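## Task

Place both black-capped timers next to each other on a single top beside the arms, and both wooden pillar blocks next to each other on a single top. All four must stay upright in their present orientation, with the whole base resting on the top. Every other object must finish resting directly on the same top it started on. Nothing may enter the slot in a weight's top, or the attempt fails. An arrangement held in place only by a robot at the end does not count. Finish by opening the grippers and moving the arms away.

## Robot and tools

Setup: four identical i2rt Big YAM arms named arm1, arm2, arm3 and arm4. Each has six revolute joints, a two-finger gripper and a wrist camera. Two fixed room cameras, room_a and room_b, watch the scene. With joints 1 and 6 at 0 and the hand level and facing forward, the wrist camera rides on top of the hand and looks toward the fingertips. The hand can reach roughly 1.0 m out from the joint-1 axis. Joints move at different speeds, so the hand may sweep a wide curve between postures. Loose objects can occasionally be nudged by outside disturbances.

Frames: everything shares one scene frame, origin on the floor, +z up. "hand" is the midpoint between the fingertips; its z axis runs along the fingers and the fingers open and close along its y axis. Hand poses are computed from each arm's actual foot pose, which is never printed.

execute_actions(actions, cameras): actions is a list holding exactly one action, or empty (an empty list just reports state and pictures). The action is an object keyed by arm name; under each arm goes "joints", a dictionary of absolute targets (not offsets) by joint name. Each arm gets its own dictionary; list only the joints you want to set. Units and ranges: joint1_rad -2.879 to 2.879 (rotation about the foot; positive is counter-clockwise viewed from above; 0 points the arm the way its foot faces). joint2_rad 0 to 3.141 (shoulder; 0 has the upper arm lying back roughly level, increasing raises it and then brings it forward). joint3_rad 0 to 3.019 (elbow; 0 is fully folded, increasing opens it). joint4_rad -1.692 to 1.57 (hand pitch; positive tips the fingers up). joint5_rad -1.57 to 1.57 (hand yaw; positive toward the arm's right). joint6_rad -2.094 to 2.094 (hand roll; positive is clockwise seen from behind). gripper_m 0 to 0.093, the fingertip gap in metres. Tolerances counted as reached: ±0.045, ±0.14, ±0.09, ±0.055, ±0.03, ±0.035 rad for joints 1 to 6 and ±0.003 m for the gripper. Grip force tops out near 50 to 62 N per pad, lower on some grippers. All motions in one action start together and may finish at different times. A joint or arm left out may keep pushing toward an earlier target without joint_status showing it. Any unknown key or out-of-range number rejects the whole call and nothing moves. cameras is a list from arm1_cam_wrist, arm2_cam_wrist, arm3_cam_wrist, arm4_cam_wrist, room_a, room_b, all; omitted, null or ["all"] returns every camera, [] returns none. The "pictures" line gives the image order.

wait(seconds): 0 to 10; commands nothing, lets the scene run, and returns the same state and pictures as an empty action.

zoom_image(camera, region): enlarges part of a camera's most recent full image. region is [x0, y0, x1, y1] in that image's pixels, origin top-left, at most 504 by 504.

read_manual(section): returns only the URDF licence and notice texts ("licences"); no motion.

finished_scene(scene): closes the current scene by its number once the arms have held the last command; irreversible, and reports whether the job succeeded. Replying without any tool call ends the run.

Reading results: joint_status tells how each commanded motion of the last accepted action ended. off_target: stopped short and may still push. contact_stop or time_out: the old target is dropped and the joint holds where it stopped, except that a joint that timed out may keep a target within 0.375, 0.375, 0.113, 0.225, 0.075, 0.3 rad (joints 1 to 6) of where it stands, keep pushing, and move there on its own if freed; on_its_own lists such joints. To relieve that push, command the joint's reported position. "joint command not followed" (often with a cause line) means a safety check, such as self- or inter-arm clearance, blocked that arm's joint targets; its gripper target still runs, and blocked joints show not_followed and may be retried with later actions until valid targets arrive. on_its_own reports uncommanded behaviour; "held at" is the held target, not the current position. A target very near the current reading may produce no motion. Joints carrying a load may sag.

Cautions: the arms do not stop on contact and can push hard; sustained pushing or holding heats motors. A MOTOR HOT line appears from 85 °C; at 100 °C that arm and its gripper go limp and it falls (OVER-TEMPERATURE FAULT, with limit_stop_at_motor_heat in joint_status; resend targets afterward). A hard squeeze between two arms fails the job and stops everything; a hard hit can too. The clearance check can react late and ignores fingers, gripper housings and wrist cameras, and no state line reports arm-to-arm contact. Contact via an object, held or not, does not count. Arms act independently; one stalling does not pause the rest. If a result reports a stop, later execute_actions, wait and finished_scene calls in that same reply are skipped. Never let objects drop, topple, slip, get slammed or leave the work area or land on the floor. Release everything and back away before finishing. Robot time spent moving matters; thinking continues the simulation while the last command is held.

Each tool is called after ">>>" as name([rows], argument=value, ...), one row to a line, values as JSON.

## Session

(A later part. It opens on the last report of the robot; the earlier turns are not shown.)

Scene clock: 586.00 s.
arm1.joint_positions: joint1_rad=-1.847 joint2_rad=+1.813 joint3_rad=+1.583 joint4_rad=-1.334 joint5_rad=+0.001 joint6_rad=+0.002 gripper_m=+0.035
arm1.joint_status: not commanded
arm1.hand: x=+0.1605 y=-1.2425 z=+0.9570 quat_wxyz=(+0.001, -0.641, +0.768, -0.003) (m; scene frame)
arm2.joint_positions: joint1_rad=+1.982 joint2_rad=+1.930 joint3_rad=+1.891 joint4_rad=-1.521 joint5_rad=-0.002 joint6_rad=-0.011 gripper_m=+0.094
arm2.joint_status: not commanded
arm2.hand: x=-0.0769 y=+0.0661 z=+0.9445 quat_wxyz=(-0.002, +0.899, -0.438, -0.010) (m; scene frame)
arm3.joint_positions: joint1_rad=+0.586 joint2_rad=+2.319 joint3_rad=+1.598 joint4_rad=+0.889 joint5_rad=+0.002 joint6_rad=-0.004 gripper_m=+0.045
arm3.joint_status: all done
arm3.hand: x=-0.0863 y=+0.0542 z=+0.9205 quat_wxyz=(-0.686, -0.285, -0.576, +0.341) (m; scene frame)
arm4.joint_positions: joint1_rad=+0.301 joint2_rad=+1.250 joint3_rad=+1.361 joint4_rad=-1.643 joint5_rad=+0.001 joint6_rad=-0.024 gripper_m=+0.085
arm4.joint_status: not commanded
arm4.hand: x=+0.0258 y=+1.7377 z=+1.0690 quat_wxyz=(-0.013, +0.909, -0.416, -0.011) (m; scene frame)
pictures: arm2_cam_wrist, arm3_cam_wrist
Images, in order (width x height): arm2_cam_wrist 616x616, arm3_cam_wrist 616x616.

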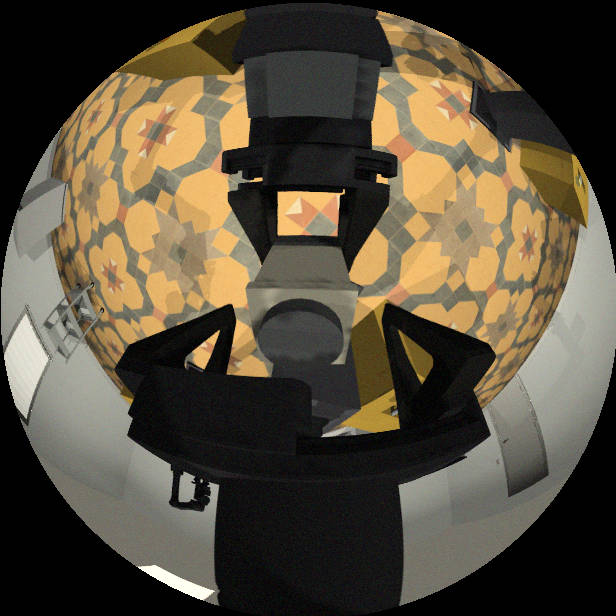

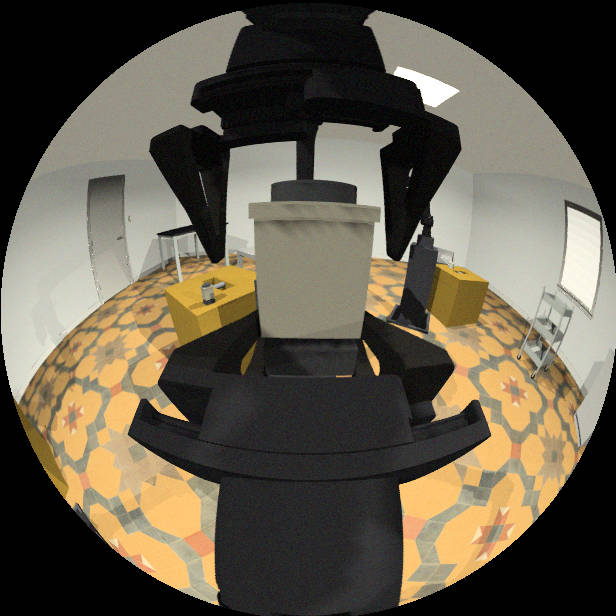

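>>> execute_actions([
  {"arm2":{"joints":{"gripper_m":0.03}}},
], cameras=["arm2_cam_wrist"])

>>> execute_actions([
  {"arm3":{"joints":{"gripper_m":0.093}}},
], cameras=["arm3_cam_wrist","arm2_cam_wrist"])

Scene clock: 593.73 s.
arm1.joint_positions: joint1_rad=-1.847 joint2_rad=+1.813 joint3_rad=+1.583 joint4_rad=-1.334 joint5_rad=+0.001 joint6_rad=+0.002 gripper_m=+0.035
arm1.joint_status: not commanded
arm1.hand: x=+0.1605 y=-1.2425 z=+0.9570 quat_wxyz=(+0.001, -0.641, +0.768, -0.003) (m; scene frame)
arm2.joint_positions: joint1_rad=+1.983 joint2_rad=+1.930 joint3_rad=+1.891 joint4_rad=-1.522 joint5_rad=-0.004 joint6_rad=-0.009 gripper_m=+0.046
arm2.joint_status: gripper_m off_target (ended at +0.046, target +0.030)
arm2.hand: x=-0.0772 y=+0.0657 z=+0.9445 quat_wxyz=(+0.000, +0.899, -0.439, -0.010) (m; scene frame)
arm3.joint_positions: joint1_rad=+0.587 joint2_rad=+2.319 joint3_rad=+1.598 joint4_rad=+0.889 joint5_rad=-0.004 joint6_rad=-0.005 gripper_m=+0.045
arm3.joint_status: not commanded
arm3.hand: x=-0.0844 y=+0.0556 z=+0.9204 quat_wxyz=(-0.687, -0.282, -0.578, +0.338) (m; scene frame)
arm4.joint_positions: joint1_rad=+0.301 joint2_rad=+1.250 joint3_rad=+1.361 joint4_rad=-1.643 joint5_rad=+0.001 joint6_rad=-0.024 gripper_m=+0.085
arm4.joint_status: not commanded
arm4.hand: x=+0.0258 y=+1.7377 z=+1.0690 quat_wxyz=(-0.013, +0.909, -0.416, -0.011) (m; scene frame)
pictures: arm2_cam_wrist
Images, in order (width x height): arm2_cam_wrist 616x616.

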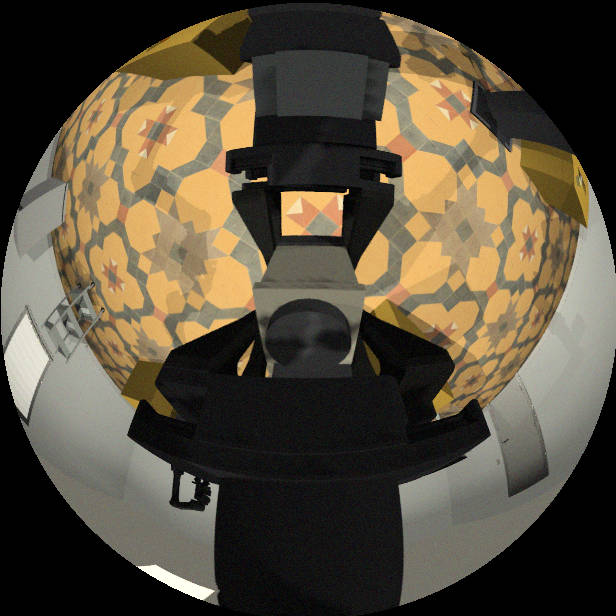

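Scene clock: 594.37 s.
arm1.joint_positions: joint1_rad=-1.847 joint2_rad=+1.813 joint3_rad=+1.583 joint4_rad=-1.334 joint5_rad=+0.001 joint6_rad=+0.002 gripper_m=+0.035
arm1.joint_status: not commanded
arm1.hand: x=+0.1605 y=-1.2425 z=+0.9570 quat_wxyz=(+0.001, -0.641, +0.768, -0.003) (m; scene frame)
arm2.joint_positions: joint1_rad=+1.983 joint2_rad=+1.930 joint3_rad=+1.891 joint4_rad=-1.522 joint5_rad=-0.002 joint6_rad=-0.009 gripper_m=+0.046
arm2.joint_status: not commanded
arm2.hand: x=-0.0770 y=+0.0659 z=+0.9445 quat_wxyz=(-0.001, +0.899, -0.439, -0.010) (m; scene frame)
arm3.joint_positions: joint1_rad=+0.587 joint2_rad=+2.319 joint3_rad=+1.599 joint4_rad=+0.889 joint5_rad=-0.004 joint6_rad=-0.005 gripper_m=+0.093
arm3.joint_status: all done
arm3.hand: x=-0.0844 y=+0.0554 z=+0.9211 quat_wxyz=(-0.687, -0.282, -0.577, +0.339) (m; scene frame)
arm4.joint_positions: joint1_rad=+0.301 joint2_rad=+1.250 joint3_rad=+1.361 joint4_rad=-1.643 joint5_rad=+0.001 joint6_rad=-0.024 gripper_m=+0.085
arm4.joint_status: not commanded
arm4.hand: x=+0.0258 y=+1.7377 z=+1.0690 quat_wxyz=(-0.013, +0.909, -0.416, -0.011) (m; scene frame)
pictures: arm2_cam_wrist, arm3_cam_wrist
Images, in order (width x height): arm2_cam_wrist 616x616, arm3_cam_wrist 616x616.

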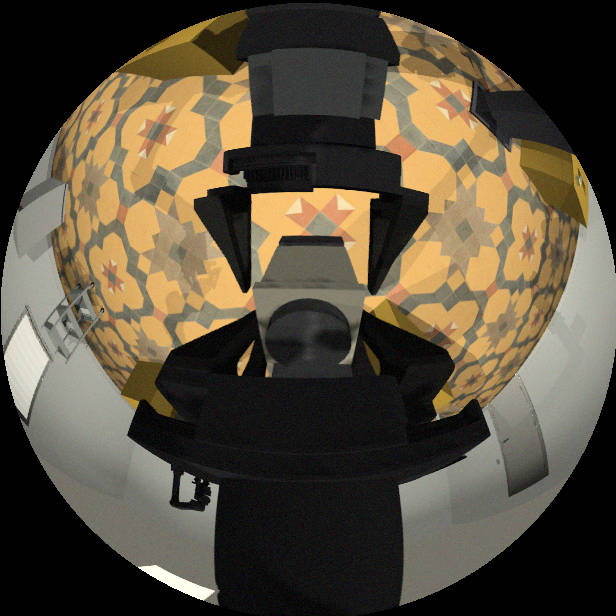

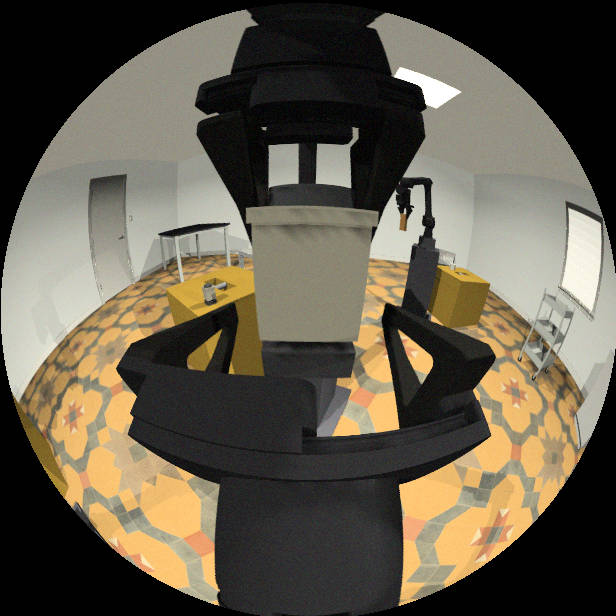

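>>> execute_actions([
  {"arm3":{"joints":{"joint3_rad":1.25}}},
], cameras=[])

>>> execute_actions([
  {"arm2":{"joints":{"joint1_rad":0.084}},"arm3":{"joints":{"joint3_rad":1.0,"joint4_rad":0.3,"joint2_rad":2.1}}},
], cameras=[])

>>> execute_actions([
  {"arm2":{"joints":{"joint2_rad":2.085,"joint3_rad":1.55,"joint4_rad":-1.02}},"arm3":{"joints":{"joint2_rad":1.92,"joint3_rad":1.88,"joint4_rad":-1.48,"joint5_rad":0}}},
], cameras=["arm2_cam_wrist","room_a","room_b"])

Scene clock: 615.80 s.
arm1.joint_positions: joint1_rad=-1.847 joint2_rad=+1.813 joint3_rad=+1.583 joint4_rad=-1.334 joint5_rad=+0.001 joint6_rad=+0.002 gripper_m=+0.035
arm1.joint_status: not commanded
arm1.hand: x=+0.1605 y=-1.2425 z=+0.9570 quat_wxyz=(+0.001, -0.641, +0.768, -0.003) (m; scene frame)
arm2.joint_positions: joint1_rad=+1.983 joint2_rad=+1.930 joint3_rad=+1.891 joint4_rad=-1.522 joint5_rad=-0.002 joint6_rad=-0.009 gripper_m=+0.046
arm2.joint_status: not commanded
arm2.hand: x=-0.0770 y=+0.0659 z=+0.9445 quat_wxyz=(-0.001, +0.899, -0.439, -0.010) (m; scene frame)
arm3.joint_positions: joint1_rad=+0.587 joint2_rad=+2.316 joint3_rad=+1.241 joint4_rad=+0.889 joint5_rad=-0.004 joint6_rad=-0.005 gripper_m=+0.093
arm3.joint_status: all done
arm3.hand: x=-0.1487 y=+0.1396 z=+0.7503 quat_wxyz=(-0.575, -0.337, -0.690, +0.283) (m; scene frame)
arm4.joint_positions: joint1_rad=+0.301 joint2_rad=+1.250 joint3_rad=+1.361 joint4_rad=-1.643 joint5_rad=+0.001 joint6_rad=-0.024 gripper_m=+0.085
arm4.joint_status: not commanded
arm4.hand: x=+0.0258 y=+1.7377 z=+1.0690 quat_wxyz=(-0.013, +0.909, -0.416, -0.011) (m; scene frame)
pictures: none
No camera images: the call's "cameras" was empty. Leave "cameras" out to get every camera's image.

Scene clock: 617.97 s.
arm1.joint_positions: joint1_rad=-1.847 joint2_rad=+1.813 joint3_rad=+1.583 joint4_rad=-1.334 joint5_rad=+0.001 joint6_rad=+0.002 gripper_m=+0.035
arm1.joint_status: not commanded
arm1.hand: x=+0.1605 y=-1.2425 z=+0.9570 quat_wxyz=(+0.001, -0.641, +0.768, -0.003) (m; scene frame)
arm2.joint_positions: joint1_rad=+0.075 joint2_rad=+1.930 joint3_rad=+1.891 joint4_rad=-1.522 joint5_rad=+0.002 joint6_rad=-0.009 gripper_m=+0.046
arm2.joint_status: all done
arm2.hand: x=+0.8620 y=-0.2268 z=+0.9344 quat_wxyz=(-0.001, +0.162, -0.987, -0.003) (m; scene frame)
arm3.joint_positions: joint1_rad=+0.587 joint2_rad=+2.097 joint3_rad=+1.000 joint4_rad=+0.316 joint5_rad=-0.004 joint6_rad=-0.005 gripper_m=+0.093
arm3.joint_status: all done
arm3.hand: x=-0.2288 y=+0.2441 z=+0.6795 quat_wxyz=(-0.349, -0.405, -0.828, +0.170) (m; scene frame)
arm4.joint_positions: joint1_rad=+0.301 joint2_rad=+1.250 joint3_rad=+1.361 joint4_rad=-1.643 joint5_rad=+0.001 joint6_rad=-0.024 gripper_m=+0.085
arm4.joint_status: not commanded
arm4.hand: x=+0.0258 y=+1.7377 z=+1.0690 quat_wxyz=(-0.013, +0.909, -0.416, -0.011) (m; scene frame)
pictures: none
No camera images: the call's "cameras" was empty. Leave "cameras" out to get every camera's image.

Scene clock: 619.90 s.
arm1.joint_positions: joint1_rad=-1.847 joint2_rad=+1.813 joint3_rad=+1.583 joint4_rad=-1.334 joint5_rad=+0.001 joint6_rad=+0.002 gripper_m=+0.035
arm1.joint_status: not commanded
arm1.hand: x=+0.1605 y=-1.2425 z=+0.9570 quat_wxyz=(+0.001, -0.641, +0.768, -0.003) (m; scene frame)
arm2.joint_positions: joint1_rad=+0.075 joint2_rad=+2.093 joint3_rad=+1.517 joint4_rad=-1.029 joint5_rad=+0.002 joint6_rad=-0.009 gripper_m=+0.046
arm2.joint_status: all done
arm2.hand: x=+0.8399 y=-0.2323 z=+0.7053 quat_wxyz=(+0.021, +0.162, -0.987, +0.001) (m; scene frame)
arm3.joint_positions: joint1_rad=+0.587 joint2_rad=+1.912 joint3_rad=+1.819 joint4_rad=-1.465 joint5_rad=-0.004 joint6_rad=-0.005 gripper_m=+0.093
arm3.joint_status: all done
arm3.hand: x=-0.2447 y=+0.2640 z=+0.9519 quat_wxyz=(-0.010, -0.440, -0.898, +0.002) (m; scene frame)
arm4.joint_positions: joint1_rad=+0.301 joint2_rad=+1.250 joint3_rad=+1.361 joint4_rad=-1.643 joint5_rad=+0.001 joint6_rad=-0.024 gripper_m=+0.085
arm4.joint_status: not commanded
arm4.hand: x=+0.0258 y=+1.7377 z=+1.0690 quat_wxyz=(-0.013, +0.909, -0.416, -0.011) (m; scene frame)
pictures: arm2_cam_wrist, room_a, room_b
Images, in order (width x height): arm2_cam_wrist 616x616, room_a 504x504, room_b 504x504.

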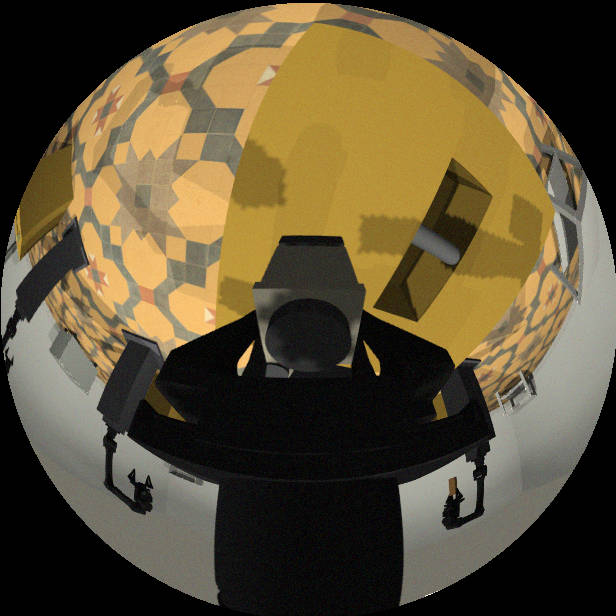

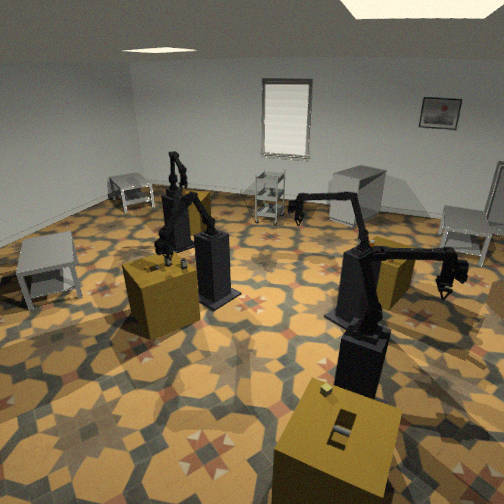

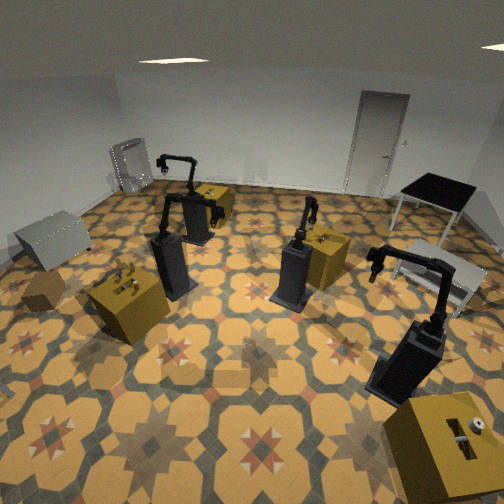

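>>> execute_actions([
  {"arm2":{"joints":{"joint2_rad":2.21,"joint4_rad":-0.862}}},
], cameras=["arm2_cam_wrist","room_a"])

>>> zoom_image(camera="room_a", region=[130, 220, 210, 300])

Scene clock: 640.47 s.
arm1.joint_positions: joint1_rad=-1.847 joint2_rad=+1.813 joint3_rad=+1.583 joint4_rad=-1.334 joint5_rad=+0.001 joint6_rad=+0.002 gripper_m=+0.035
arm1.joint_status: not commanded
arm1.hand: x=+0.1605 y=-1.2425 z=+0.9570 quat_wxyz=(+0.001, -0.641, +0.768, -0.003) (m; scene frame)
arm2.joint_positions: joint1_rad=+0.075 joint2_rad=+2.223 joint3_rad=+1.521 joint4_rad=-0.871 joint5_rad=+0.002 joint6_rad=-0.009 gripper_m=+0.046
arm2.joint_status: all done
arm2.hand: x=+0.8536 y=-0.2272 z=+0.6321 quat_wxyz=(+0.005, +0.162, -0.987, -0.002) (m; scene frame)
arm3.joint_positions: joint1_rad=+0.587 joint2_rad=+1.912 joint3_rad=+1.819 joint4_rad=-1.465 joint5_rad=-0.004 joint6_rad=-0.005 gripper_m=+0.093
arm3.joint_status: not commanded
arm3.hand: x=-0.2447 y=+0.2640 z=+0.9519 quat_wxyz=(-0.010, -0.440, -0.898, +0.002) (m; scene frame)
arm4.joint_positions: joint1_rad=+0.301 joint2_rad=+1.250 joint3_rad=+1.361 joint4_rad=-1.643 joint5_rad=+0.001 joint6_rad=-0.024 gripper_m=+0.085
arm4.joint_status: not commanded
arm4.hand: x=+0.0258 y=+1.7377 z=+1.0690 quat_wxyz=(-0.013, +0.909, -0.416, -0.011) (m; scene frame)
pictures: arm2_cam_wrist, room_a
Images, in order (width x height): arm2_cam_wrist 616x616, room_a 504x504.

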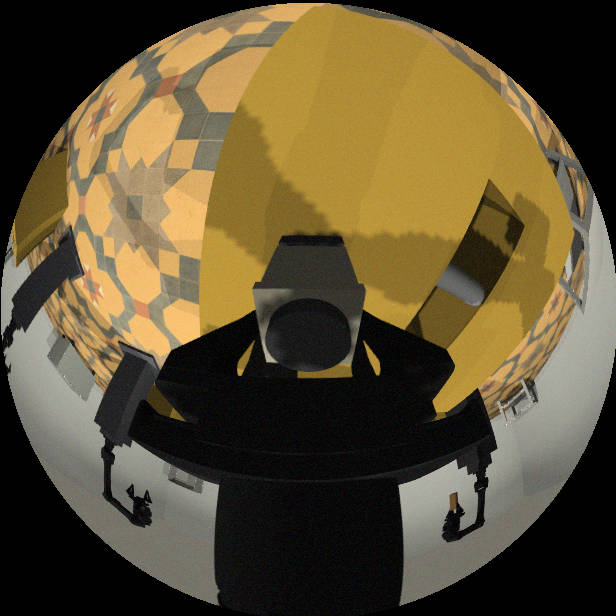

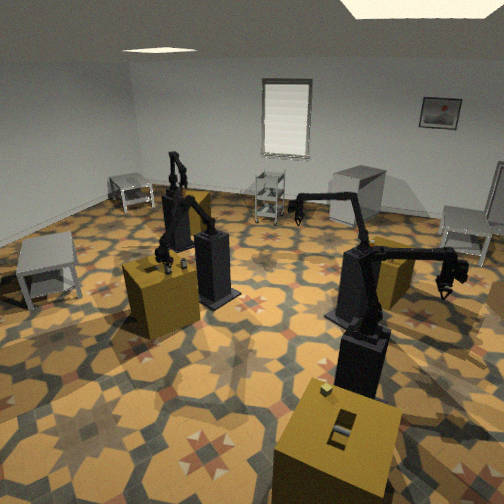

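Region (130, 220, 210, 300) of room_a's 504x504 image, scaled by 6.300, with more detail than that image has.

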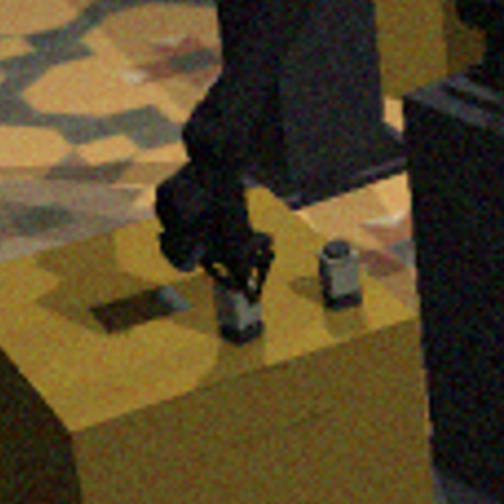

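>>> execute_actions([
  {"arm2":{"joints":{"joint2_rad":2.25,"joint4_rad":-0.835}}},
], cameras=["arm2_cam_wrist"])

Scene clock: 648.63 s.
arm1.joint_positions: joint1_rad=-1.847 joint2_rad=+1.813 joint3_rad=+1.583 joint4_rad=-1.334 joint5_rad=+0.001 joint6_rad=+0.002 gripper_m=+0.035
arm1.joint_status: not commanded
arm1.hand: x=+0.1605 y=-1.2425 z=+0.9570 quat_wxyz=(+0.001, -0.641, +0.768, -0.003) (m; scene frame)
arm2.joint_positions: joint1_rad=+0.075 joint2_rad=+2.231 joint3_rad=+1.521 joint4_rad=-0.843 joint5_rad=+0.002 joint6_rad=-0.009 gripper_m=+0.046
arm2.joint_status: all done
arm2.hand: x=+0.8583 y=-0.2256 z=+0.6272 quat_wxyz=(-0.005, +0.162, -0.987, -0.004) (m; scene frame)
arm3.joint_positions: joint1_rad=+0.587 joint2_rad=+1.912 joint3_rad=+1.819 joint4_rad=-1.465 joint5_rad=-0.004 joint6_rad=-0.005 gripper_m=+0.093
arm3.joint_status: not commanded
arm3.hand: x=-0.2447 y=+0.2640 z=+0.9519 quat_wxyz=(-0.010, -0.440, -0.898, +0.002) (m; scene frame)
arm4.joint_positions: joint1_rad=+0.301 joint2_rad=+1.250 joint3_rad=+1.361 joint4_rad=-1.643 joint5_rad=+0.001 joint6_rad=-0.024 gripper_m=+0.085
arm4.joint_status: not commanded
arm4.hand: x=+0.0258 y=+1.7377 z=+1.0690 quat_wxyz=(-0.013, +0.909, -0.416, -0.011) (m; scene frame)
pictures: arm2_cam_wrist
Images, in order (width x height): arm2_cam_wrist 616x616.

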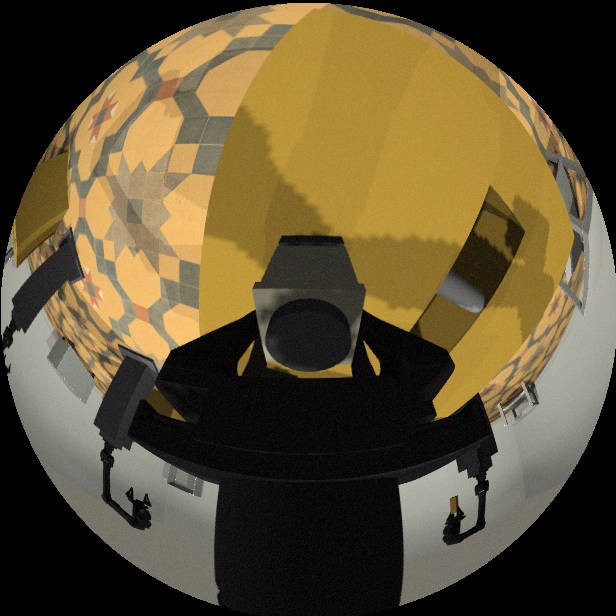

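Ambiguous (friction or contact); try a bit more.

>>> execute_actions([
  {"arm2":{"joints":{"joint2_rad":2.28}}},
], cameras=["arm2_cam_wrist"])

Scene clock: 656.00 s.
arm1.joint_positions: joint1_rad=-1.847 joint2_rad=+1.813 joint3_rad=+1.583 joint4_rad=-1.334 joint5_rad=+0.001 joint6_rad=+0.002 gripper_m=+0.035
arm1.joint_status: not commanded
arm1.hand: x=+0.1605 y=-1.2425 z=+0.9570 quat_wxyz=(+0.001, -0.641, +0.768, -0.003) (m; scene frame)
arm2.joint_positions: joint1_rad=+0.075 joint2_rad=+2.233 joint3_rad=+1.522 joint4_rad=-0.843 joint5_rad=+0.002 joint6_rad=-0.009 gripper_m=+0.046
arm2.joint_status: all done
arm2.hand: x=+0.8585 y=-0.2255 z=+0.6267 quat_wxyz=(-0.004, +0.162, -0.987, -0.004) (m; scene frame)
arm3.joint_positions: joint1_rad=+0.587 joint2_rad=+1.912 joint3_rad=+1.819 joint4_rad=-1.465 joint5_rad=-0.004 joint6_rad=-0.005 gripper_m=+0.093
arm3.joint_status: not commanded
arm3.hand: x=-0.2447 y=+0.2640 z=+0.9519 quat_wxyz=(-0.010, -0.440, -0.898, +0.002) (m; scene frame)
arm4.joint_positions: joint1_rad=+0.301 joint2_rad=+1.250 joint3_rad=+1.361 joint4_rad=-1.643 joint5_rad=+0.001 joint6_rad=-0.024 gripper_m=+0.085
arm4.joint_status: not commanded
arm4.hand: x=+0.0258 y=+1.7377 z=+1.0690 quat_wxyz=(-0.013, +0.909, -0.416, -0.011) (m; scene frame)
pictures: arm2_cam_wrist
Images, in order (width x height): arm2_cam_wrist 616x616.

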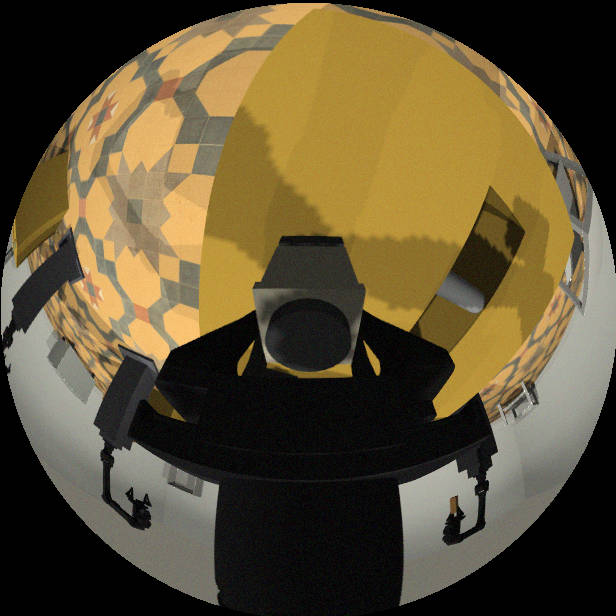

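>>> execute_actions([
  {"arm2":{"joints":{"joint2_rad":2.225,"gripper_m":0.093}}},
], cameras=[])

>>> execute_actions([
  {"arm2":{"joints":{"joint2_rad":1.75,"joint4_rad":-1.2}}},
], cameras=["arm2_cam_wrist"])

>>> execute_actions([
  {"arm2":{"joints":{"joint1_rad":-1.976,"joint2_rad":1.85,"joint3_rad":0.85,"joint4_rad":1.1}}},
], cameras=[])

>>> execute_actions([
  {"arm2":{"joints":{"joint2_rad":2.07,"joint3_rad":1.25,"joint4_rad":0.995}}},
], cameras=["arm2_cam_wrist","arm1_cam_wrist","room_a"])

Scene clock: 681.93 s.
arm1.joint_positions: joint1_rad=-1.847 joint2_rad=+1.813 joint3_rad=+1.583 joint4_rad=-1.334 joint5_rad=+0.001 joint6_rad=+0.002 gripper_m=+0.035
arm1.joint_status: not commanded
arm1.hand: x=+0.1605 y=-1.2425 z=+0.9570 quat_wxyz=(+0.001, -0.641, +0.768, -0.003) (m; scene frame)
arm2.joint_positions: joint1_rad=+0.075 joint2_rad=+2.232 joint3_rad=+1.523 joint4_rad=-0.843 joint5_rad=+0.002 joint6_rad=-0.009 gripper_m=+0.093
arm2.joint_status: all done
arm2.hand: x=+0.8589 y=-0.2254 z=+0.6272 quat_wxyz=(-0.005, +0.162, -0.987, -0.004) (m; scene frame)
arm3.joint_positions: joint1_rad=+0.587 joint2_rad=+1.912 joint3_rad=+1.819 joint4_rad=-1.465 joint5_rad=-0.004 joint6_rad=-0.005 gripper_m=+0.093
arm3.joint_status: not commanded
arm3.hand: x=-0.2447 y=+0.2640 z=+0.9519 quat_wxyz=(-0.010, -0.440, -0.898, +0.002) (m; scene frame)
arm4.joint_positions: joint1_rad=+0.301 joint2_rad=+1.250 joint3_rad=+1.361 joint4_rad=-1.643 joint5_rad=+0.001 joint6_rad=-0.024 gripper_m=+0.085
arm4.joint_status: not commanded
arm4.hand: x=+0.0258 y=+1.7377 z=+1.0690 quat_wxyz=(-0.013, +0.909, -0.416, -0.011) (m; scene frame)
pictures: none
No camera images: the call's "cameras" was empty. Leave "cameras" out to get every camera's image.

Scene clock: 683.37 s.
arm1.joint_positions: joint1_rad=-1.847 joint2_rad=+1.813 joint3_rad=+1.583 joint4_rad=-1.334 joint5_rad=+0.001 joint6_rad=+0.002 gripper_m=+0.035
arm1.joint_status: not commanded
arm1.hand: x=+0.1605 y=-1.2425 z=+0.9570 quat_wxyz=(+0.001, -0.641, +0.768, -0.003) (m; scene frame)
arm2.joint_positions: joint1_rad=+0.075 joint2_rad=+1.742 joint3_rad=+1.538 joint4_rad=-1.191 joint5_rad=+0.002 joint6_rad=-0.009 gripper_m=+0.093
arm2.joint_status: all done
arm2.hand: x=+0.8311 y=-0.2366 z=+0.9067 quat_wxyz=(-0.083, +0.161, -0.983, -0.016) (m; scene frame)
arm3.joint_positions: joint1_rad=+0.587 joint2_rad=+1.912 joint3_rad=+1.819 joint4_rad=-1.465 joint5_rad=-0.004 joint6_rad=-0.005 gripper_m=+0.093
arm3.joint_status: not commanded
arm3.hand: x=-0.2447 y=+0.2640 z=+0.9519 quat_wxyz=(-0.010, -0.440, -0.898, +0.002) (m; scene frame)
arm4.joint_positions: joint1_rad=+0.301 joint2_rad=+1.250 joint3_rad=+1.361 joint4_rad=-1.643 joint5_rad=+0.001 joint6_rad=-0.024 gripper_m=+0.085
arm4.joint_status: not commanded
arm4.hand: x=+0.0258 y=+1.7377 z=+1.0690 quat_wxyz=(-0.013, +0.909, -0.416, -0.011) (m; scene frame)
pictures: arm2_cam_wrist
Images, in order (width x height): arm2_cam_wrist 616x616.

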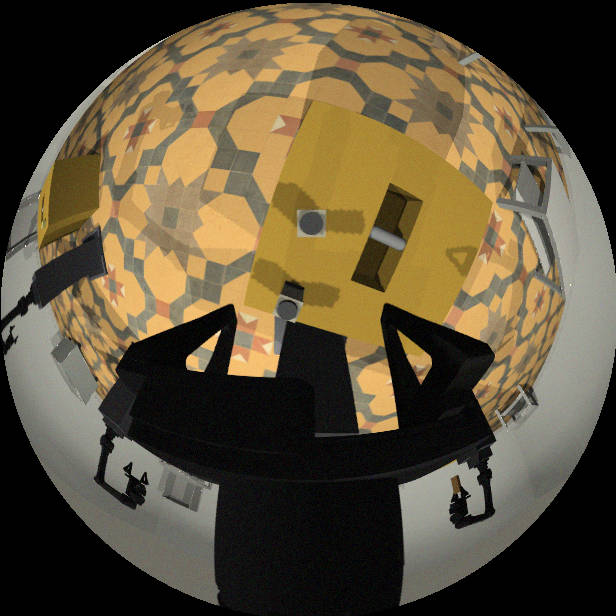

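Scene clock: 685.50 s.
arm1.joint_positions: joint1_rad=-1.847 joint2_rad=+1.813 joint3_rad=+1.583 joint4_rad=-1.334 joint5_rad=+0.001 joint6_rad=+0.002 gripper_m=+0.035
arm1.joint_status: not commanded
arm1.hand: x=+0.1605 y=-1.2425 z=+0.9570 quat_wxyz=(+0.001, -0.641, +0.768, -0.003) (m; scene frame)
arm2.joint_positions: joint1_rad=-1.981 joint2_rad=+1.858 joint3_rad=+0.854 joint4_rad=+1.083 joint5_rad=+0.001 joint6_rad=-0.009 gripper_m=+0.093
arm2.joint_status: all done
arm2.hand: x=+0.1789 y=-1.0479 z=+0.9079 quat_wxyz=(-0.467, -0.516, -0.443, +0.565) (m; scene frame)
arm3.joint_positions: joint1_rad=+0.587 joint2_rad=+1.912 joint3_rad=+1.819 joint4_rad=-1.465 joint5_rad=-0.004 joint6_rad=-0.005 gripper_m=+0.093
arm3.joint_status: not commanded
arm3.hand: x=-0.2447 y=+0.2640 z=+0.9519 quat_wxyz=(-0.010, -0.440, -0.898, +0.002) (m; scene frame)
arm4.joint_positions: joint1_rad=+0.301 joint2_rad=+1.250 joint3_rad=+1.361 joint4_rad=-1.643 joint5_rad=+0.001 joint6_rad=-0.024 gripper_m=+0.085
arm4.joint_status: not commanded
arm4.hand: x=+0.0258 y=+1.7377 z=+1.0690 quat_wxyz=(-0.013, +0.909, -0.416, -0.011) (m; scene frame)
pictures: none
No camera images: the call's "cameras" was empty. Leave "cameras" out to get every camera's image.

Scene clock: 686.63 s.
arm1.joint_positions: joint1_rad=-1.847 joint2_rad=+1.813 joint3_rad=+1.583 joint4_rad=-1.334 joint5_rad=+0.001 joint6_rad=+0.002 gripper_m=+0.035
arm1.joint_status: not commanded
arm1.hand: x=+0.1605 y=-1.2425 z=+0.9570 quat_wxyz=(+0.001, -0.641, +0.768, -0.003) (m; scene frame)
arm2.joint_positions: joint1_rad=-1.981 joint2_rad=+2.070 joint3_rad=+1.224 joint4_rad=+0.998 joint5_rad=+0.001 joint6_rad=-0.009 gripper_m=+0.093
arm2.joint_status: all done
arm2.hand: x=+0.1596 y=-1.1609 z=+0.9179 quat_wxyz=(-0.483, -0.495, -0.425, +0.584) (m; scene frame)
arm3.joint_positions: joint1_rad=+0.587 joint2_rad=+1.912 joint3_rad=+1.819 joint4_rad=-1.465 joint5_rad=-0.004 joint6_rad=-0.005 gripper_m=+0.093
arm3.joint_status: not commanded
arm3.hand: x=-0.2447 y=+0.2640 z=+0.9519 quat_wxyz=(-0.010, -0.440, -0.898, +0.002) (m; scene frame)
arm4.joint_positions: joint1_rad=+0.301 joint2_rad=+1.250 joint3_rad=+1.361 joint4_rad=-1.643 joint5_rad=+0.001 joint6_rad=-0.024 gripper_m=+0.085
arm4.joint_status: not commanded
arm4.hand: x=+0.0258 y=+1.7377 z=+1.0690 quat_wxyz=(-0.013, +0.909, -0.416, -0.011) (m; scene frame)
pictures: arm1_cam_wrist, arm2_cam_wrist, room_a
Images, in order (width x height): arm1_cam_wrist 616x616, arm2_cam_wrist 616x616, room_a 504x504.

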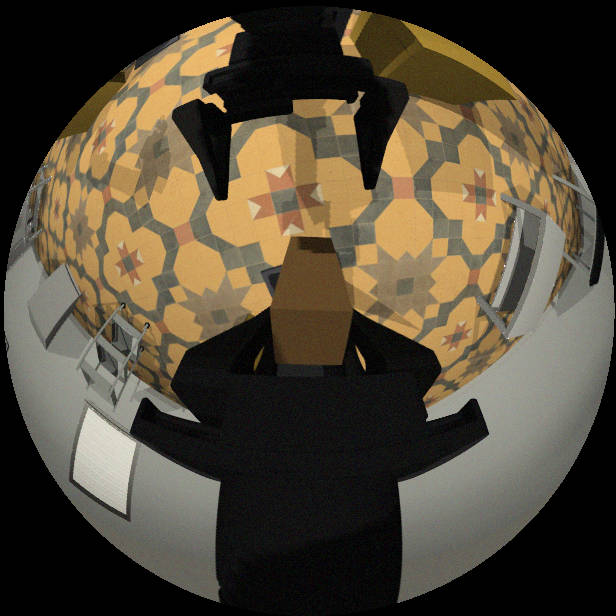

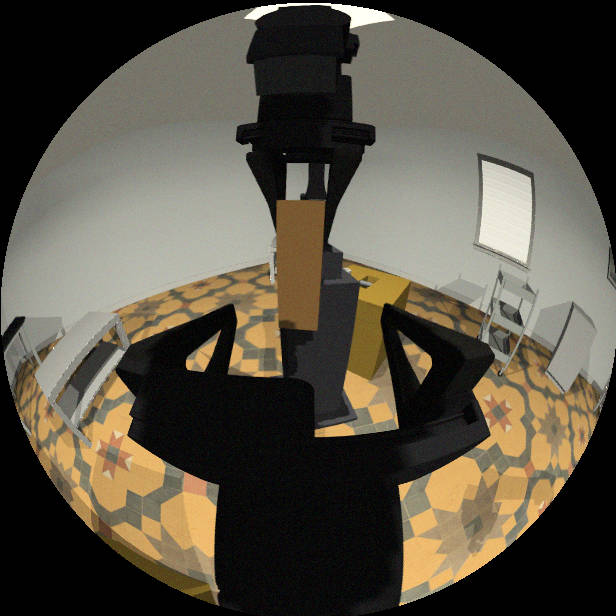

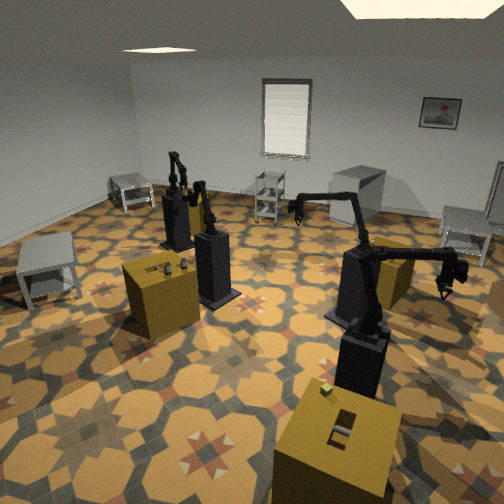

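>>> execute_actions([
  {"arm2":{"joints":{"joint1_rad":-1.96,"joint2_rad":2.228,"joint3_rad":1.515,"joint4_rad":0.885}}},
], cameras=["arm2_cam_wrist","arm1_cam_wrist"])

Scene clock: 698.77 s.
arm1.joint_positions: joint1_rad=-1.847 joint2_rad=+1.813 joint3_rad=+1.583 joint4_rad=-1.334 joint5_rad=+0.001 joint6_rad=+0.002 gripper_m=+0.035
arm1.joint_status: not commanded
arm1.hand: x=+0.1605 y=-1.2425 z=+0.9570 quat_wxyz=(+0.001, -0.641, +0.768, -0.003) (m; scene frame)
arm2.joint_positions: joint1_rad=-1.969 joint2_rad=+2.227 joint3_rad=+1.478 joint4_rad=+0.891 joint5_rad=+0.001 joint6_rad=-0.009 gripper_m=+0.093
arm2.joint_status: all done
arm2.hand: x=+0.1574 y=-1.2323 z=+0.8994 quat_wxyz=(-0.484, -0.495, -0.431, +0.578) (m; scene frame)
arm3.joint_positions: joint1_rad=+0.587 joint2_rad=+1.912 joint3_rad=+1.819 joint4_rad=-1.465 joint5_rad=-0.004 joint6_rad=-0.005 gripper_m=+0.093
arm3.joint_status: not commanded
arm3.hand: x=-0.2447 y=+0.2640 z=+0.9519 quat_wxyz=(-0.010, -0.440, -0.898, +0.002) (m; scene frame)
arm4.joint_positions: joint1_rad=+0.301 joint2_rad=+1.250 joint3_rad=+1.361 joint4_rad=-1.643 joint5_rad=+0.001 joint6_rad=-0.024 gripper_m=+0.085
arm4.joint_status: not commanded
arm4.hand: x=+0.0258 y=+1.7377 z=+1.0690 quat_wxyz=(-0.013, +0.909, -0.416, -0.011) (m; scene frame)
pictures: arm1_cam_wrist, arm2_cam_wrist
Images, in order (width x height): arm1_cam_wrist 616x616, arm2_cam_wrist 616x616.

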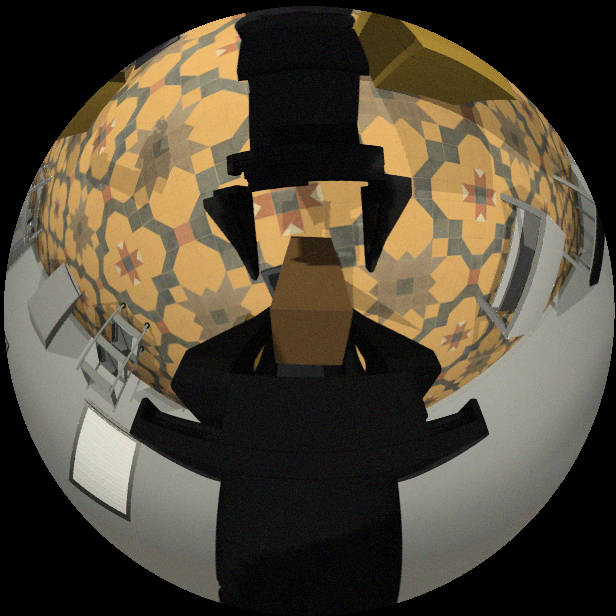

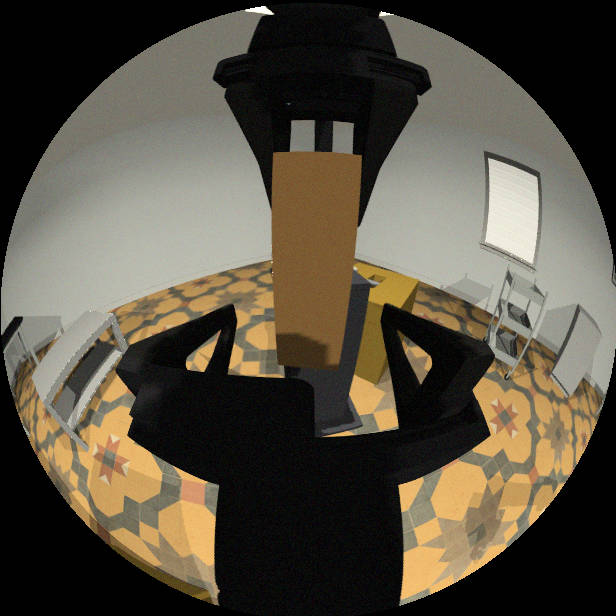

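>>> execute_actions([
  {"arm2":{"joints":{"joint3_rad":1.56,"joint2_rad":2.245}}},
], cameras=[])

>>> execute_actions([
  {"arm2":{"joints":{"gripper_m":0.02}}},
], cameras=["arm2_cam_wrist","arm1_cam_wrist"])

Scene clock: 708.83 s.
arm1.joint_positions: joint1_rad=-1.847 joint2_rad=+1.813 joint3_rad=+1.583 joint4_rad=-1.334 joint5_rad=+0.001 joint6_rad=+0.002 gripper_m=+0.035
arm1.joint_status: not commanded
arm1.hand: x=+0.1605 y=-1.2425 z=+0.9570 quat_wxyz=(+0.001, -0.641, +0.768, -0.003) (m; scene frame)
arm2.joint_positions: joint1_rad=-1.969 joint2_rad=+2.229 joint3_rad=+1.523 joint4_rad=+0.891 joint5_rad=+0.001 joint6_rad=-0.009 gripper_m=+0.093
arm2.joint_status: all done
arm2.hand: x=+0.1560 y=-1.2422 z=+0.9220 quat_wxyz=(-0.493, -0.483, -0.420, +0.589) (m; scene frame)
arm3.joint_positions: joint1_rad=+0.587 joint2_rad=+1.912 joint3_rad=+1.819 joint4_rad=-1.465 joint5_rad=-0.004 joint6_rad=-0.005 gripper_m=+0.093
arm3.joint_status: not commanded
arm3.hand: x=-0.2447 y=+0.2640 z=+0.9519 quat_wxyz=(-0.010, -0.440, -0.898, +0.002) (m; scene frame)
arm4.joint_positions: joint1_rad=+0.301 joint2_rad=+1.250 joint3_rad=+1.361 joint4_rad=-1.643 joint5_rad=+0.001 joint6_rad=-0.024 gripper_m=+0.085
arm4.joint_status: not commanded
arm4.hand: x=+0.0258 y=+1.7377 z=+1.0690 quat_wxyz=(-0.013, +0.909, -0.416, -0.011) (m; scene frame)
pictures: none
No camera images: the call's "cameras" was empty. Leave "cameras" out to get every camera's image.

Scene clock: 709.50 s.
arm1.joint_positions: joint1_rad=-1.848 joint2_rad=+1.813 joint3_rad=+1.583 joint4_rad=-1.334 joint5_rad=-0.001 joint6_rad=-0.010 gripper_m=+0.035
arm1.joint_status: not commanded
arm1.hand: x=+0.1608 y=-1.2426 z=+0.9570 quat_wxyz=(+0.001, -0.645, +0.764, -0.003) (m; scene frame)
arm2.joint_positions: joint1_rad=-1.970 joint2_rad=+2.229 joint3_rad=+1.523 joint4_rad=+0.890 joint5_rad=+0.010 joint6_rad=-0.003 gripper_m=+0.036
arm2.joint_status: gripper_m off_target (ended at +0.036, target +0.020)
arm2.hand: x=+0.1543 y=-1.2419 z=+0.9219 quat_wxyz=(-0.493, -0.486, -0.416, +0.589) (m; scene frame)
arm3.joint_positions: joint1_rad=+0.587 joint2_rad=+1.912 joint3_rad=+1.819 joint4_rad=-1.465 joint5_rad=-0.004 joint6_rad=-0.005 gripper_m=+0.093
arm3.joint_status: not commanded
arm3.hand: x=-0.2447 y=+0.2640 z=+0.9519 quat_wxyz=(-0.010, -0.440, -0.898, +0.002) (m; scene frame)
arm4.joint_positions: joint1_rad=+0.301 joint2_rad=+1.250 joint3_rad=+1.361 joint4_rad=-1.643 joint5_rad=+0.001 joint6_rad=-0.024 gripper_m=+0.085
arm4.joint_status: not commanded
arm4.hand: x=+0.0258 y=+1.7377 z=+1.0690 quat_wxyz=(-0.013, +0.909, -0.416, -0.011) (m; scene frame)
pictures: arm1_cam_wrist, arm2_cam_wrist
Images, in order (width x height): arm1_cam_wrist 616x616, arm2_cam_wrist 616x616.

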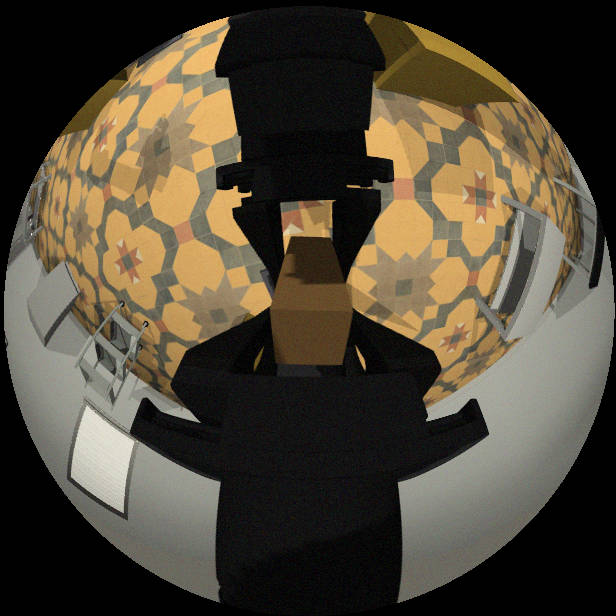

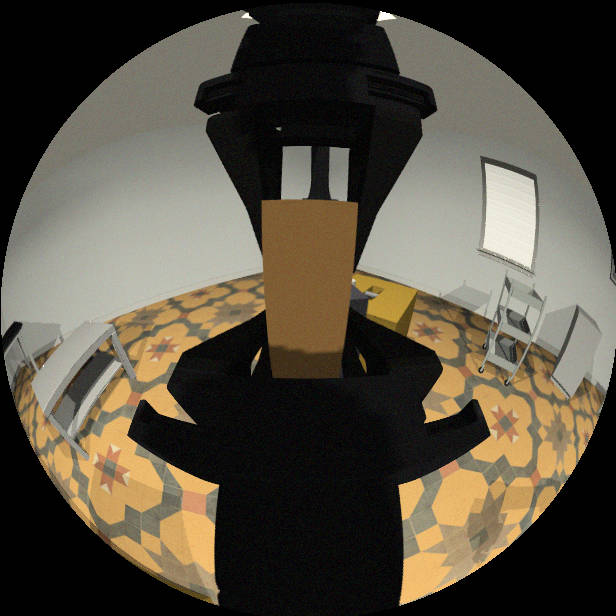

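>>> execute_actions([
  {"arm1":{"joints":{"gripper_m":0.08}}},
], cameras=[])

>>> execute_actions([
  {"arm1":{"joints":{"joint2_rad":1.5,"joint4_rad":-1.64}}},
], cameras=[])

>>> execute_actions([
  {"arm2":{"joints":{"joint1_rad":1.98,"joint2_rad":2.14,"joint3_rad":1.33,"joint4_rad":1.025}},"arm1":{"joints":{"joint1_rad":-0.5,"joint2_rad":1.0,"joint3_rad":1.1,"joint4_rad":-1.3}}},
], cameras=["arm2_cam_wrist","arm3_cam_wrist","room_a"])

Scene clock: 727.50 s.
arm1.joint_positions: joint1_rad=-1.848 joint2_rad=+1.813 joint3_rad=+1.583 joint4_rad=-1.334 joint5_rad=+0.000 joint6_rad=-0.010 gripper_m=+0.080
arm1.joint_status: all done
arm1.hand: x=+0.1608 y=-1.2426 z=+0.9570 quat_wxyz=(+0.001, -0.645, +0.764, -0.003) (m; scene frame)
arm2.joint_positions: joint1_rad=-1.969 joint2_rad=+2.230 joint3_rad=+1.523 joint4_rad=+0.889 joint5_rad=+0.002 joint6_rad=-0.003 gripper_m=+0.036
arm2.joint_status: not commanded
arm2.hand: x=+0.1566 y=-1.2424 z=+0.9203 quat_wxyz=(-0.495, -0.485, -0.419, +0.587) (m; scene frame)
arm3.joint_positions: joint1_rad=+0.587 joint2_rad=+1.912 joint3_rad=+1.819 joint4_rad=-1.465 joint5_rad=-0.004 joint6_rad=-0.005 gripper_m=+0.093
arm3.joint_status: not commanded
arm3.hand: x=-0.2447 y=+0.2640 z=+0.9519 quat_wxyz=(-0.010, -0.440, -0.898, +0.002) (m; scene frame)
arm4.joint_positions: joint1_rad=+0.301 joint2_rad=+1.250 joint3_rad=+1.361 joint4_rad=-1.643 joint5_rad=+0.001 joint6_rad=-0.024 gripper_m=+0.085
arm4.joint_status: not commanded
arm4.hand: x=+0.0258 y=+1.7377 z=+1.0690 quat_wxyz=(-0.013, +0.909, -0.416, -0.011) (m; scene frame)
pictures: none
No camera images: the call's "cameras" was empty. Leave "cameras" out to get every camera's image.

Scene clock: 728.83 s.
arm1.joint_positions: joint1_rad=-1.848 joint2_rad=+1.482 joint3_rad=+1.583 joint4_rad=-1.627 joint5_rad=+0.000 joint6_rad=-0.010 gripper_m=+0.080
arm1.joint_status: all done
arm1.hand: x=+0.1415 y=-1.3445 z=+1.1156 quat_wxyz=(+0.016, -0.645, +0.764, +0.010) (m; scene frame)
arm2.joint_positions: joint1_rad=-1.969 joint2_rad=+2.230 joint3_rad=+1.523 joint4_rad=+0.889 joint5_rad=+0.002 joint6_rad=-0.003 gripper_m=+0.036
arm2.joint_status: not commanded
arm2.hand: x=+0.1566 y=-1.2424 z=+0.9203 quat_wxyz=(-0.495, -0.485, -0.419, +0.587) (m; scene frame)
arm3.joint_positions: joint1_rad=+0.587 joint2_rad=+1.912 joint3_rad=+1.819 joint4_rad=-1.465 joint5_rad=-0.004 joint6_rad=-0.005 gripper_m=+0.093
arm3.joint_status: not commanded
arm3.hand: x=-0.2447 y=+0.2640 z=+0.9519 quat_wxyz=(-0.010, -0.440, -0.898, +0.002) (m; scene frame)
arm4.joint_positions: joint1_rad=+0.301 joint2_rad=+1.250 joint3_rad=+1.361 joint4_rad=-1.643 joint5_rad=+0.001 joint6_rad=-0.024 gripper_m=+0.085
arm4.joint_status: not commanded
arm4.hand: x=+0.0258 y=+1.7377 z=+1.0690 quat_wxyz=(-0.013, +0.909, -0.416, -0.011) (m; scene frame)
pictures: none
No camera images: the call's "cameras" was empty. Leave "cameras" out to get every camera's image.

Scene clock: 732.07 s.
arm1.joint_positions: joint1_rad=-0.500 joint2_rad=+0.992 joint3_rad=+1.098 joint4_rad=-1.319 joint5_rad=-0.001 joint6_rad=-0.010 gripper_m=+0.080
arm1.joint_status: all done
arm1.hand: x=-0.2485 y=-1.6523 z=+1.1047 quat_wxyz=(+0.032, -0.966, +0.192, +0.171) (m; scene frame)
arm2.joint_positions: joint1_rad=+1.987 joint2_rad=+2.147 joint3_rad=+1.327 joint4_rad=+1.004 joint5_rad=-0.002 joint6_rad=-0.003 gripper_m=+0.036
arm2.joint_status: all done
arm2.hand: x=-0.1924 y=+0.2108 z=+0.9224 quat_wxyz=(-0.339, +0.571, -0.281, -0.693) (m; scene frame)
arm3.joint_positions: joint1_rad=+0.587 joint2_rad=+1.912 joint3_rad=+1.819 joint4_rad=-1.465 joint5_rad=-0.004 joint6_rad=-0.005 gripper_m=+0.093
arm3.joint_status: not commanded
arm3.hand: x=-0.2447 y=+0.2640 z=+0.9519 quat_wxyz=(-0.010, -0.440, -0.898, +0.002) (m; scene frame)
arm4.joint_positions: joint1_rad=+0.301 joint2_rad=+1.250 joint3_rad=+1.361 joint4_rad=-1.643 joint5_rad=+0.001 joint6_rad=-0.024 gripper_m=+0.085
arm4.joint_status: not commanded
arm4.hand: x=+0.0258 y=+1.7377 z=+1.0690 quat_wxyz=(-0.013, +0.909, -0.416, -0.011) (m; scene frame)
pictures: arm2_cam_wrist, arm3_cam_wrist, room_a
Images, in order (width x height): arm2_cam_wrist 616x616, arm3_cam_wrist 616x616, room_a 504x504.

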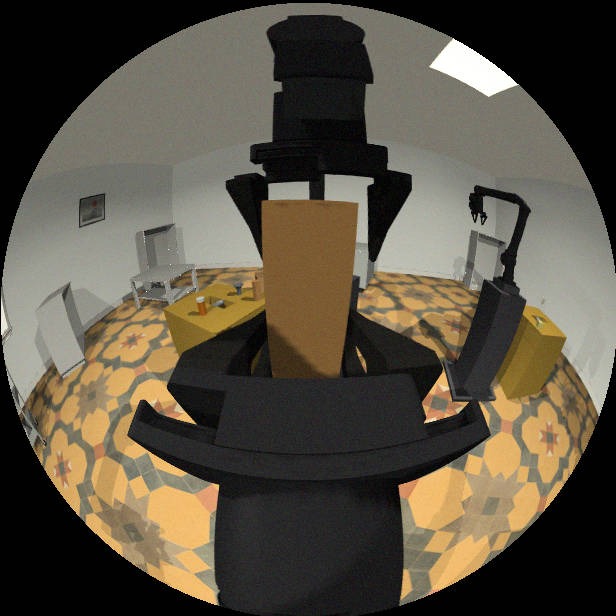

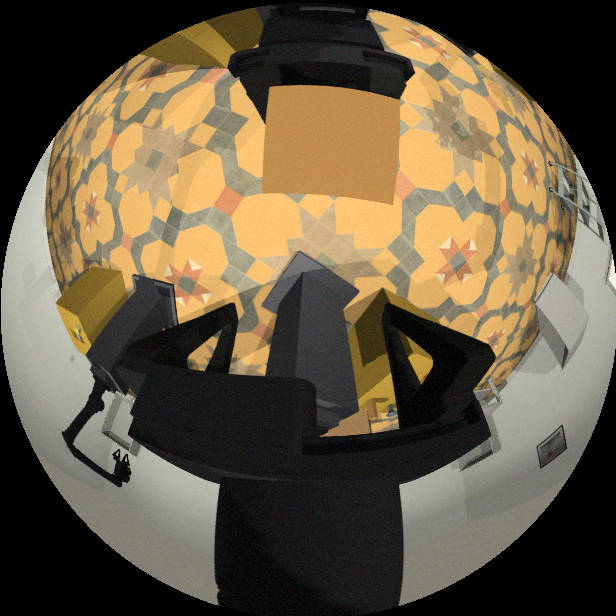

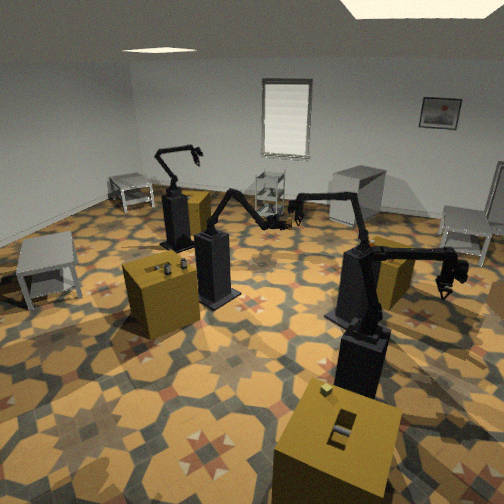

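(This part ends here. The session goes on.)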